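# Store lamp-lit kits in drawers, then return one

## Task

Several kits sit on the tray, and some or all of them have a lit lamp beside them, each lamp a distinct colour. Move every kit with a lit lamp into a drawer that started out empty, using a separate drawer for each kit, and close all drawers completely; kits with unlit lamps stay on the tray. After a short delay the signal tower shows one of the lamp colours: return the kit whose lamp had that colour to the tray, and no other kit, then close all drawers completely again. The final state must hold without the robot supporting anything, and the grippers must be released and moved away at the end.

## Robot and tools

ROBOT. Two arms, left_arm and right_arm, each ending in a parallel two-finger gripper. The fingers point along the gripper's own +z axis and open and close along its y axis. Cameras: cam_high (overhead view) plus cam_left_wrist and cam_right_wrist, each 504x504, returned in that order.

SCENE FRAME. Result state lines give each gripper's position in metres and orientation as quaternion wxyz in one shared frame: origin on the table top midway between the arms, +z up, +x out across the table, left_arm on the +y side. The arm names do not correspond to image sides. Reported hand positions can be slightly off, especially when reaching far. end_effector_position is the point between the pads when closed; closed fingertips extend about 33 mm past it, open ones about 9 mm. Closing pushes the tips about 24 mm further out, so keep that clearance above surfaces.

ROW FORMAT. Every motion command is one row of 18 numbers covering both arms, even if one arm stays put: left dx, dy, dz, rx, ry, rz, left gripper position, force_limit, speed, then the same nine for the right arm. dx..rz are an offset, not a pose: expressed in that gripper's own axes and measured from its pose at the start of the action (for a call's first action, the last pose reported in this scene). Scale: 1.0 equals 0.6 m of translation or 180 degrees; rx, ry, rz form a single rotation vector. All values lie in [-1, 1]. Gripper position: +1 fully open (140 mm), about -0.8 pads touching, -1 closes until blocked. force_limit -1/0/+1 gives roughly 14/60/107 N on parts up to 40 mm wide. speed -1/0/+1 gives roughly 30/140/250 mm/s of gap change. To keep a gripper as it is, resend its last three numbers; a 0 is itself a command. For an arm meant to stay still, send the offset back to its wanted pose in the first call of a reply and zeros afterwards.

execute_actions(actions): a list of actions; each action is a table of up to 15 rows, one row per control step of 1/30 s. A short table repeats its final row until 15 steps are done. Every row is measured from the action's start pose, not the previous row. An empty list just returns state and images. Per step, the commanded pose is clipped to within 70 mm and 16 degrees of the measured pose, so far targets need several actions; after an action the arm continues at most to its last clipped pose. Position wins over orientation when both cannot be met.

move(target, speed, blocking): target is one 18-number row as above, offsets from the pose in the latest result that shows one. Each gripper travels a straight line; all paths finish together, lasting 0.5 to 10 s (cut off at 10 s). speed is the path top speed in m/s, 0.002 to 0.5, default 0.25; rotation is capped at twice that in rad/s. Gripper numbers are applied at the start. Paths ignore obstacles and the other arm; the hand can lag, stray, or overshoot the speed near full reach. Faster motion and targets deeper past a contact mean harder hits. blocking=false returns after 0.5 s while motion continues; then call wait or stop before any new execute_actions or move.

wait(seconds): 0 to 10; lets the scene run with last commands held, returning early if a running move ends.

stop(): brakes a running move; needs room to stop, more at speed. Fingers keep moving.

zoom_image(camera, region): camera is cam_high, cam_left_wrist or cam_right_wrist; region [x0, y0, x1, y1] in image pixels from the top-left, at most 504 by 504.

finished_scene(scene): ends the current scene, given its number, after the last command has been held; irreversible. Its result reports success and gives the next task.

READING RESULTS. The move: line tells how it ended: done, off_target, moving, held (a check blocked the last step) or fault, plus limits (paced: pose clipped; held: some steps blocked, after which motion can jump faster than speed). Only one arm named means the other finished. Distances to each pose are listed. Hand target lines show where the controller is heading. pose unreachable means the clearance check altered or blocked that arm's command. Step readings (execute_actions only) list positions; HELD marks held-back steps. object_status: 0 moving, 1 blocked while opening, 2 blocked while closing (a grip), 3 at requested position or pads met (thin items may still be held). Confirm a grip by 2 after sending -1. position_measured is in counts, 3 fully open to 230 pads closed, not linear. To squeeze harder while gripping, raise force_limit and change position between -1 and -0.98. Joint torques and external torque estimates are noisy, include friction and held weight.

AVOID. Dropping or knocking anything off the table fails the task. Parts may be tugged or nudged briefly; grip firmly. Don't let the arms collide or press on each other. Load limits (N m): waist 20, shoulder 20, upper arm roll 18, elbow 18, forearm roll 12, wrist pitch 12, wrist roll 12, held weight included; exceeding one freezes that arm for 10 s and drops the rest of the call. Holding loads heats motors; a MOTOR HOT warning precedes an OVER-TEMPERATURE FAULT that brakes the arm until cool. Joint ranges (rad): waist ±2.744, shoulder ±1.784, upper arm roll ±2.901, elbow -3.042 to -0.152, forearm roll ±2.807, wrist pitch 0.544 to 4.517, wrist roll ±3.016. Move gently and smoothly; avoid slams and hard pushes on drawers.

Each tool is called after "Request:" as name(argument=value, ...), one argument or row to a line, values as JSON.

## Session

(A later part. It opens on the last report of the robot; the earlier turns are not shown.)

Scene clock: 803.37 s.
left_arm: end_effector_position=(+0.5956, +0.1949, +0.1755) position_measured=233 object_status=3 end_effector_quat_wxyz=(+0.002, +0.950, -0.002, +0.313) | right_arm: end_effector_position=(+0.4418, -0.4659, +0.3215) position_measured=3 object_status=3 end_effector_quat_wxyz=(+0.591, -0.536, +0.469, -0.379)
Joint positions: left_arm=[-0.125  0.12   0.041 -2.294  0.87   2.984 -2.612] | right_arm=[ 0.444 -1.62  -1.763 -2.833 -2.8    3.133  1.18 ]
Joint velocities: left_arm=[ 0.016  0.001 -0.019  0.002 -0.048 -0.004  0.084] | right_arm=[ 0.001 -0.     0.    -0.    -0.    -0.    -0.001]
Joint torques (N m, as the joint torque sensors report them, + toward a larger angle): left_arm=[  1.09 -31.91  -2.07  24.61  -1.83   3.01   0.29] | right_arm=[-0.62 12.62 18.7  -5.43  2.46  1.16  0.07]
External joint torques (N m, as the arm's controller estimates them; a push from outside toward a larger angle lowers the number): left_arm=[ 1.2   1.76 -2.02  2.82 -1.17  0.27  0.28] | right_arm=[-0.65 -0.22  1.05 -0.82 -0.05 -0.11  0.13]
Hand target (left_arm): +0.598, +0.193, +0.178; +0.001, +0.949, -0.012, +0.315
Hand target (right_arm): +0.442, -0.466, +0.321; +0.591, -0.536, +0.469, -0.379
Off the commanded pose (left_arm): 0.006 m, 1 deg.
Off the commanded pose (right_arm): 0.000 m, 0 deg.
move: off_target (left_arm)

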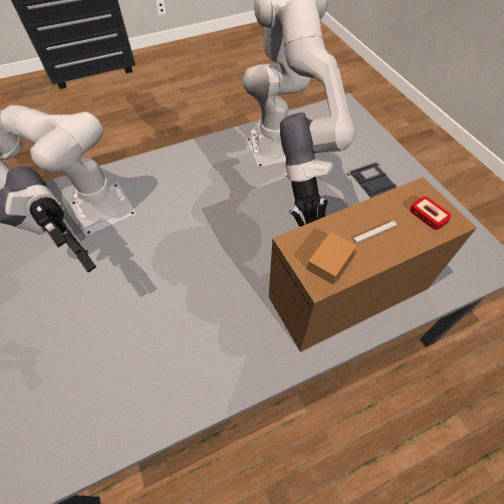

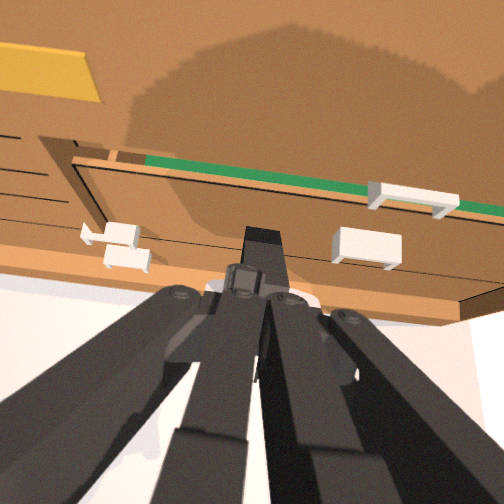

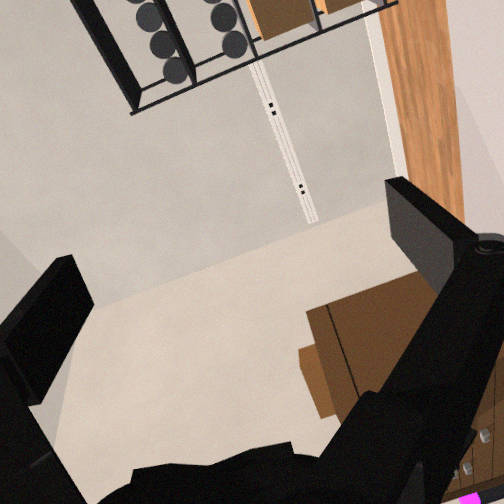

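Request:
move(
  target=[0.028,0,0.015,0,0,0,-1,0,0,0,0,0,0,0,0,1,0,0],
  speed=0.03,
)

Request:
move(
  target=[-0.14,0,-0.1,0,0,0,-1,0,0,0,0,0,0,0,0,1,0,0],
  speed=0.08,
)

Scene clock: 805.53 s.
left_arm: end_effector_position=(+0.6072, +0.1948, +0.1752) position_measured=233 object_status=3 end_effector_quat_wxyz=(-0.000, +0.951, +0.001, +0.309) | right_arm: end_effector_position=(+0.4418, -0.4659, +0.3215) position_measured=3 object_status=3 end_effector_quat_wxyz=(+0.591, -0.536, +0.469, -0.379)
Joint positions: left_arm=[-0.117  0.148  0.027 -2.256  0.813  2.965 -2.561] | right_arm=[ 0.444 -1.62  -1.763 -2.833 -2.8    3.133  1.18 ]
Joint velocities: left_arm=[ 0.005  0.002 -0.01   0.005 -0.019 -0.015  0.026] | right_arm=[-0.002 -0.001 -0.001  0.001  0.    -0.001 -0.   ]
Joint torques (N m, as the joint torque sensors report them, + toward a larger angle): left_arm=[  4.14 -27.24   0.4   29.24  -1.96   4.43   0.44] | right_arm=[-0.54 12.57 18.66 -5.23  2.46  1.15  0.  ]
External joint torques (N m, as the arm's controller estimates them; a push from outside toward a larger angle lowers the number): left_arm=[ 4.13  7.48  0.36  7.28 -1.38  1.64  0.43] | right_arm=[-0.48 -0.25  1.04 -0.67 -0.05 -0.11  0.06]
Hand target (left_arm): +0.614, +0.195, +0.178; +0.002, +0.950, -0.002, +0.313
Hand target (right_arm): +0.442, -0.466, +0.321; +0.591, -0.536, +0.469, -0.379
Off the commanded pose (left_arm): 0.008 m, 1 deg.
Off the commanded pose (right_arm): 0.000 m, 0 deg.
move: off_target (left_arm)

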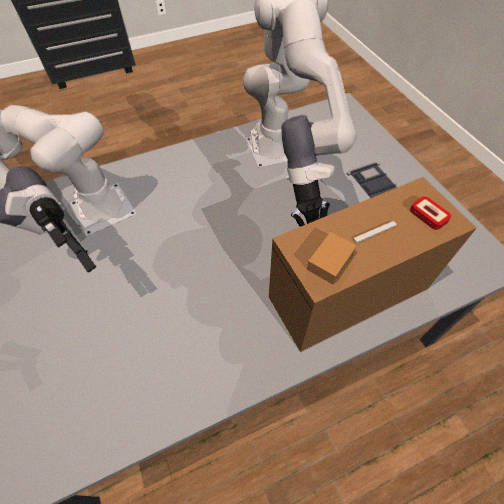

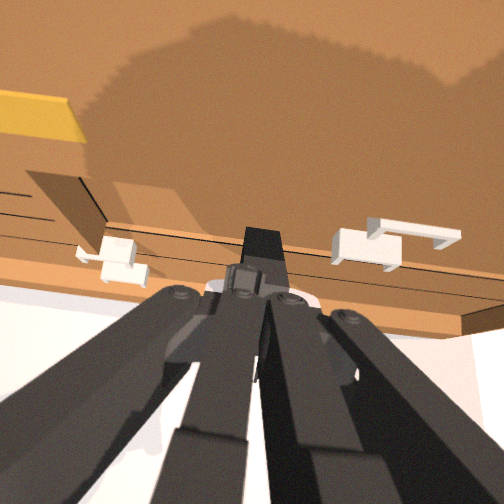

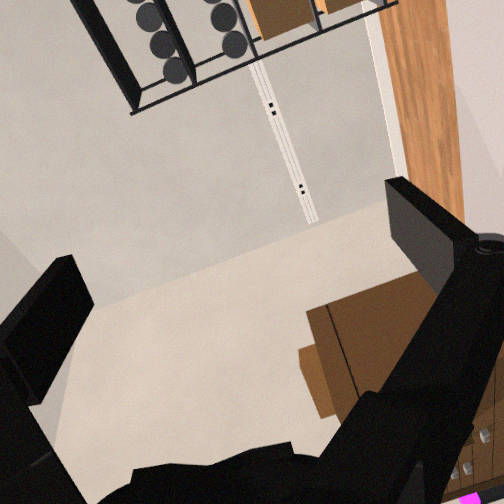

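Scene clock: 807.27 s.
left_arm: end_effector_position=(+0.5060, +0.1944, +0.1762) position_measured=233 object_status=3 end_effector_quat_wxyz=(-0.003, +0.951, -0.009, +0.309) | right_arm: end_effector_position=(+0.4418, -0.4659, +0.3215) position_measured=3 object_status=3 end_effector_quat_wxyz=(+0.591, -0.536, +0.469, -0.379)
Joint positions: left_arm=[-0.125 -0.102  0.006 -2.539  1.031  2.968 -2.782] | right_arm=[ 0.444 -1.62  -1.763 -2.833 -2.8    3.133  1.18 ]
Joint velocities: left_arm=[ 0.01   0.001 -0.009 -0.001  0.036  0.    -0.074] | right_arm=[ 0.    -0.     0.001 -0.001 -0.    -0.    -0.001]
Joint torques (N m, as the joint torque sensors report them, + toward a larger angle): left_arm=[  1.42 -26.43  -1.57  19.97   0.25   2.29   0.  ] | right_arm=[-0.42 12.62 18.58 -5.56  2.45  1.14  0.09]
External joint torques (N m, as the arm's controller estimates them; a push from outside toward a larger angle lowers the number): left_arm=[ 1.45 -0.94 -1.65 -1.37  1.08 -0.18 -0.02] | right_arm=[-0.43 -0.24  0.94 -0.93 -0.06 -0.12  0.14]
Hand target (left_arm): +0.505, +0.196, +0.176; -0.002, +0.951, +0.000, +0.310
Hand target (right_arm): +0.442, -0.466, +0.321; +0.591, -0.536, +0.469, -0.379
Off the commanded pose (left_arm): 0.003 m, 1 deg.
Off the commanded pose (right_arm): 0.000 m, 0 deg.
move: done

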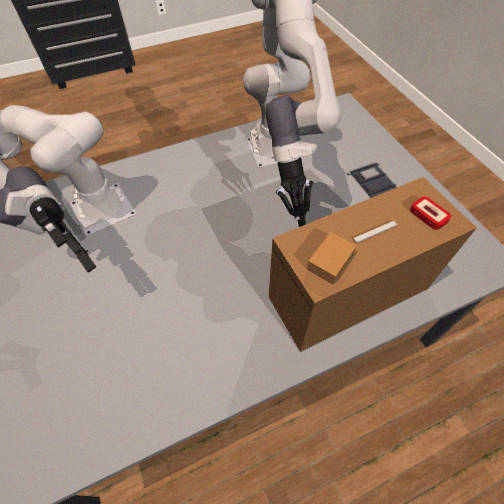

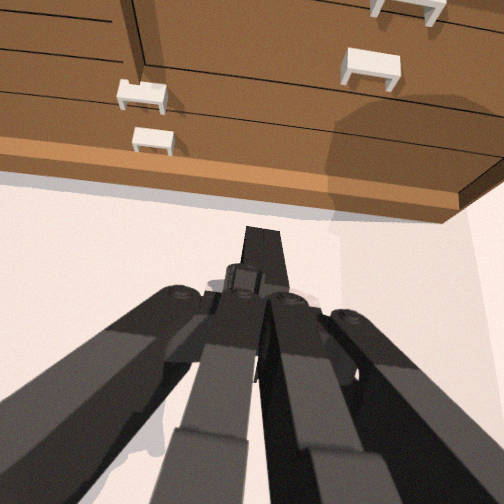

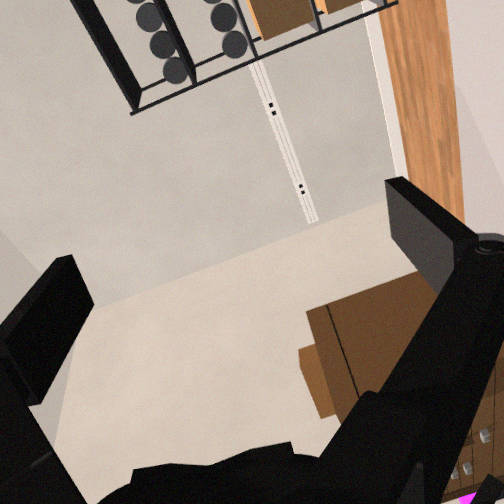

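Request:
move(
  target=[0.03,-0.25,-0.06,0,0,0,-1,0,0,0,0,0,0,0,0,1,0,0],
  speed=0.12,
)

Request:
zoom_image(
  camera="cam_left_wrist",
  region=[0,0,504,250],
)

Scene clock: 811.07 s.
left_arm: end_effector_position=(+0.5008, +0.3469, +0.2161) position_measured=233 object_status=3 end_effector_quat_wxyz=(-0.005, +0.951, -0.004, +0.309) | right_arm: end_effector_position=(+0.4418, -0.4659, +0.3215) position_measured=3 object_status=3 end_effector_quat_wxyz=(+0.591, -0.536, +0.469, -0.379)
Joint positions: left_arm=[-0.418 -0.34   0.623 -2.666  0.86   2.958 -2.261] | right_arm=[ 0.444 -1.62  -1.763 -2.833 -2.8    3.133  1.18 ]
Joint velocities: left_arm=[-0.026 -0.005  0.026  0.003  0.001 -0.017  0.035] | right_arm=[ 0.    -0.001  0.002  0.001  0.    -0.    -0.001]
Joint torques (N m, as the joint torque sensors report them, + toward a larger angle): left_arm=[ -0.29 -15.4   -4.56  21.87  -0.83   2.73   0.38] | right_arm=[-0.52 12.62 18.82 -5.57  2.46  1.16  0.07]
External joint torques (N m, as the arm's controller estimates them; a push from outside toward a larger angle lowers the number): left_arm=[-0.28 -0.79  0.26  0.11 -0.59 -0.39  0.37] | right_arm=[-0.53 -0.26  1.16 -1.01 -0.05 -0.09  0.12]
Hand target (left_arm): +0.501, +0.348, +0.217; -0.007, +0.951, -0.009, +0.309
Hand target (right_arm): +0.442, -0.466, +0.321; +0.591, -0.536, +0.469, -0.379
Off the commanded pose (left_arm): 0.003 m, 1 deg.
Off the commanded pose (right_arm): 0.000 m, 0 deg.
move: done

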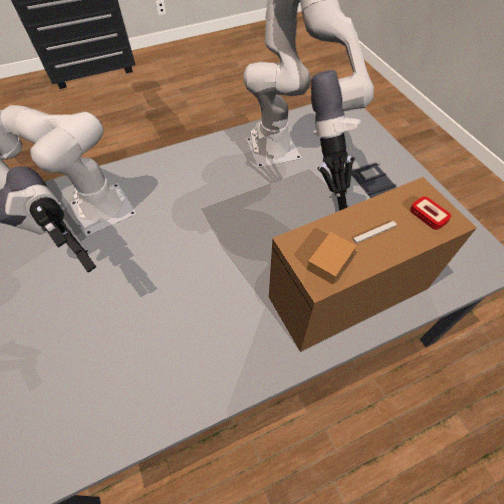

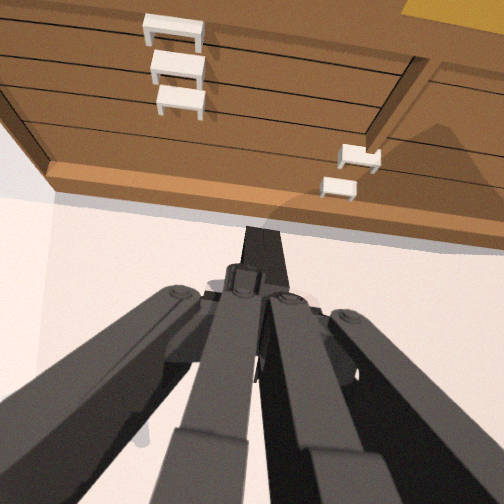

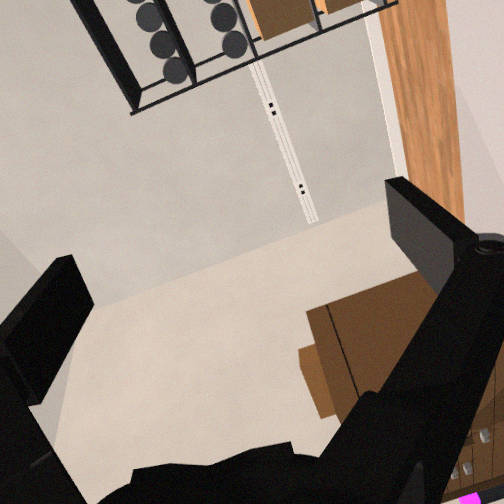

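Region (0, 0, 504, 250) of cam_left_wrist's 504x504 image, scaled by 1.000; it fills the top 250 rows of this view, and the rest is white.

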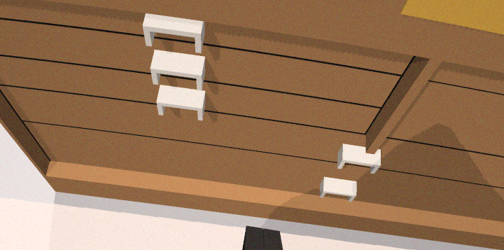

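Request:
move(
  target=[-0.1,0,-0.1,0,-0.15,0,-0.2,0,0,0,0,0,0,0,0,1,0,0],
  speed=0.15,
)

Request:
finished_scene(
  scene=1,
)

Scene clock: 815.00 s.
left_arm: end_effector_position=(+0.4179, +0.3506, +0.2321) position_measured=154 object_status=3 end_effector_quat_wxyz=(-0.009, +0.997, +0.003, +0.083) | right_arm: end_effector_position=(+0.4418, -0.4659, +0.3215) position_measured=3 object_status=3 end_effector_quat_wxyz=(+0.591, -0.536, +0.469, -0.379)
Joint positions: left_arm=[-0.7   -0.501  0.73  -2.459  0.456  2.192 -1.964] | right_arm=[ 0.444 -1.62  -1.763 -2.833 -2.8    3.133  1.18 ]
Joint velocities: left_arm=[-0.004  0.001  0.003  0.    -0.001 -0.012  0.01 ] | right_arm=[-0.    -0.003 -0.001  0.001 -0.001  0.     0.   ]
Joint torques (N m, as the joint torque sensors report them, + toward a larger angle): left_arm=[-0.65 -8.12 -9.78 24.43 -0.05  2.4   0.22] | right_arm=[-0.52 12.32 18.87 -5.64  2.46  1.11  0.06]
External joint torques (N m, as the arm's controller estimates them; a push from outside toward a larger angle lowers the number): left_arm=[-0.63  0.23 -0.48  1.4  -0.88 -0.42  0.22] | right_arm=[-0.54 -0.47  1.25 -1.09 -0.05 -0.14  0.11]
Hand target (left_arm): +0.417, +0.350, +0.232; -0.008, +0.997, -0.000, +0.081
Hand target (right_arm): +0.442, -0.466, +0.321; +0.591, -0.536, +0.469, -0.379
Off the commanded pose (left_arm): 0.005 m, 1 deg.
Off the commanded pose (right_arm): 0.000 m, 0 deg.
move: off_target (left_arm)

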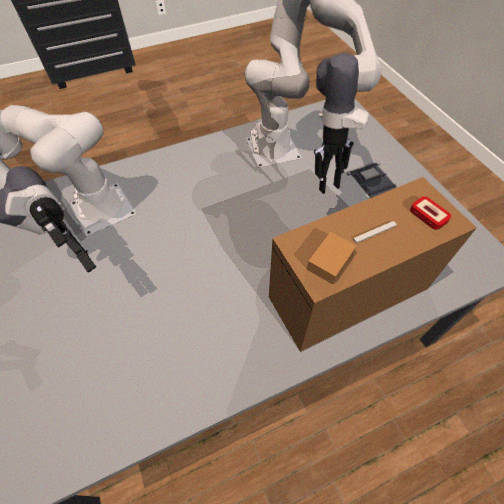

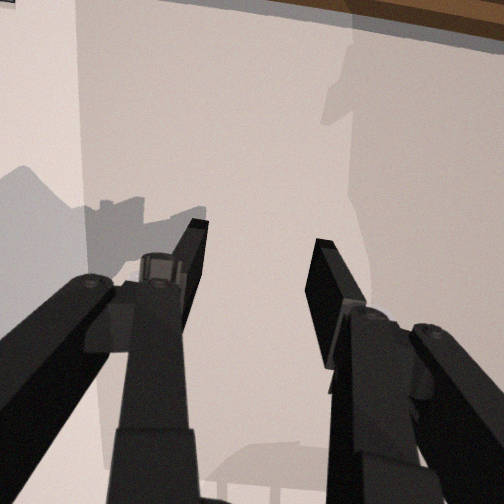

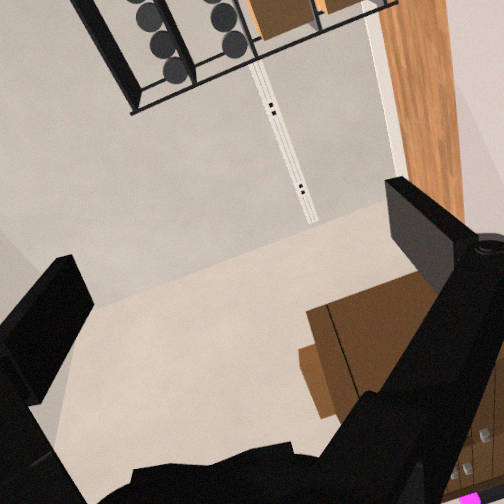

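The scene is finished: the task was done.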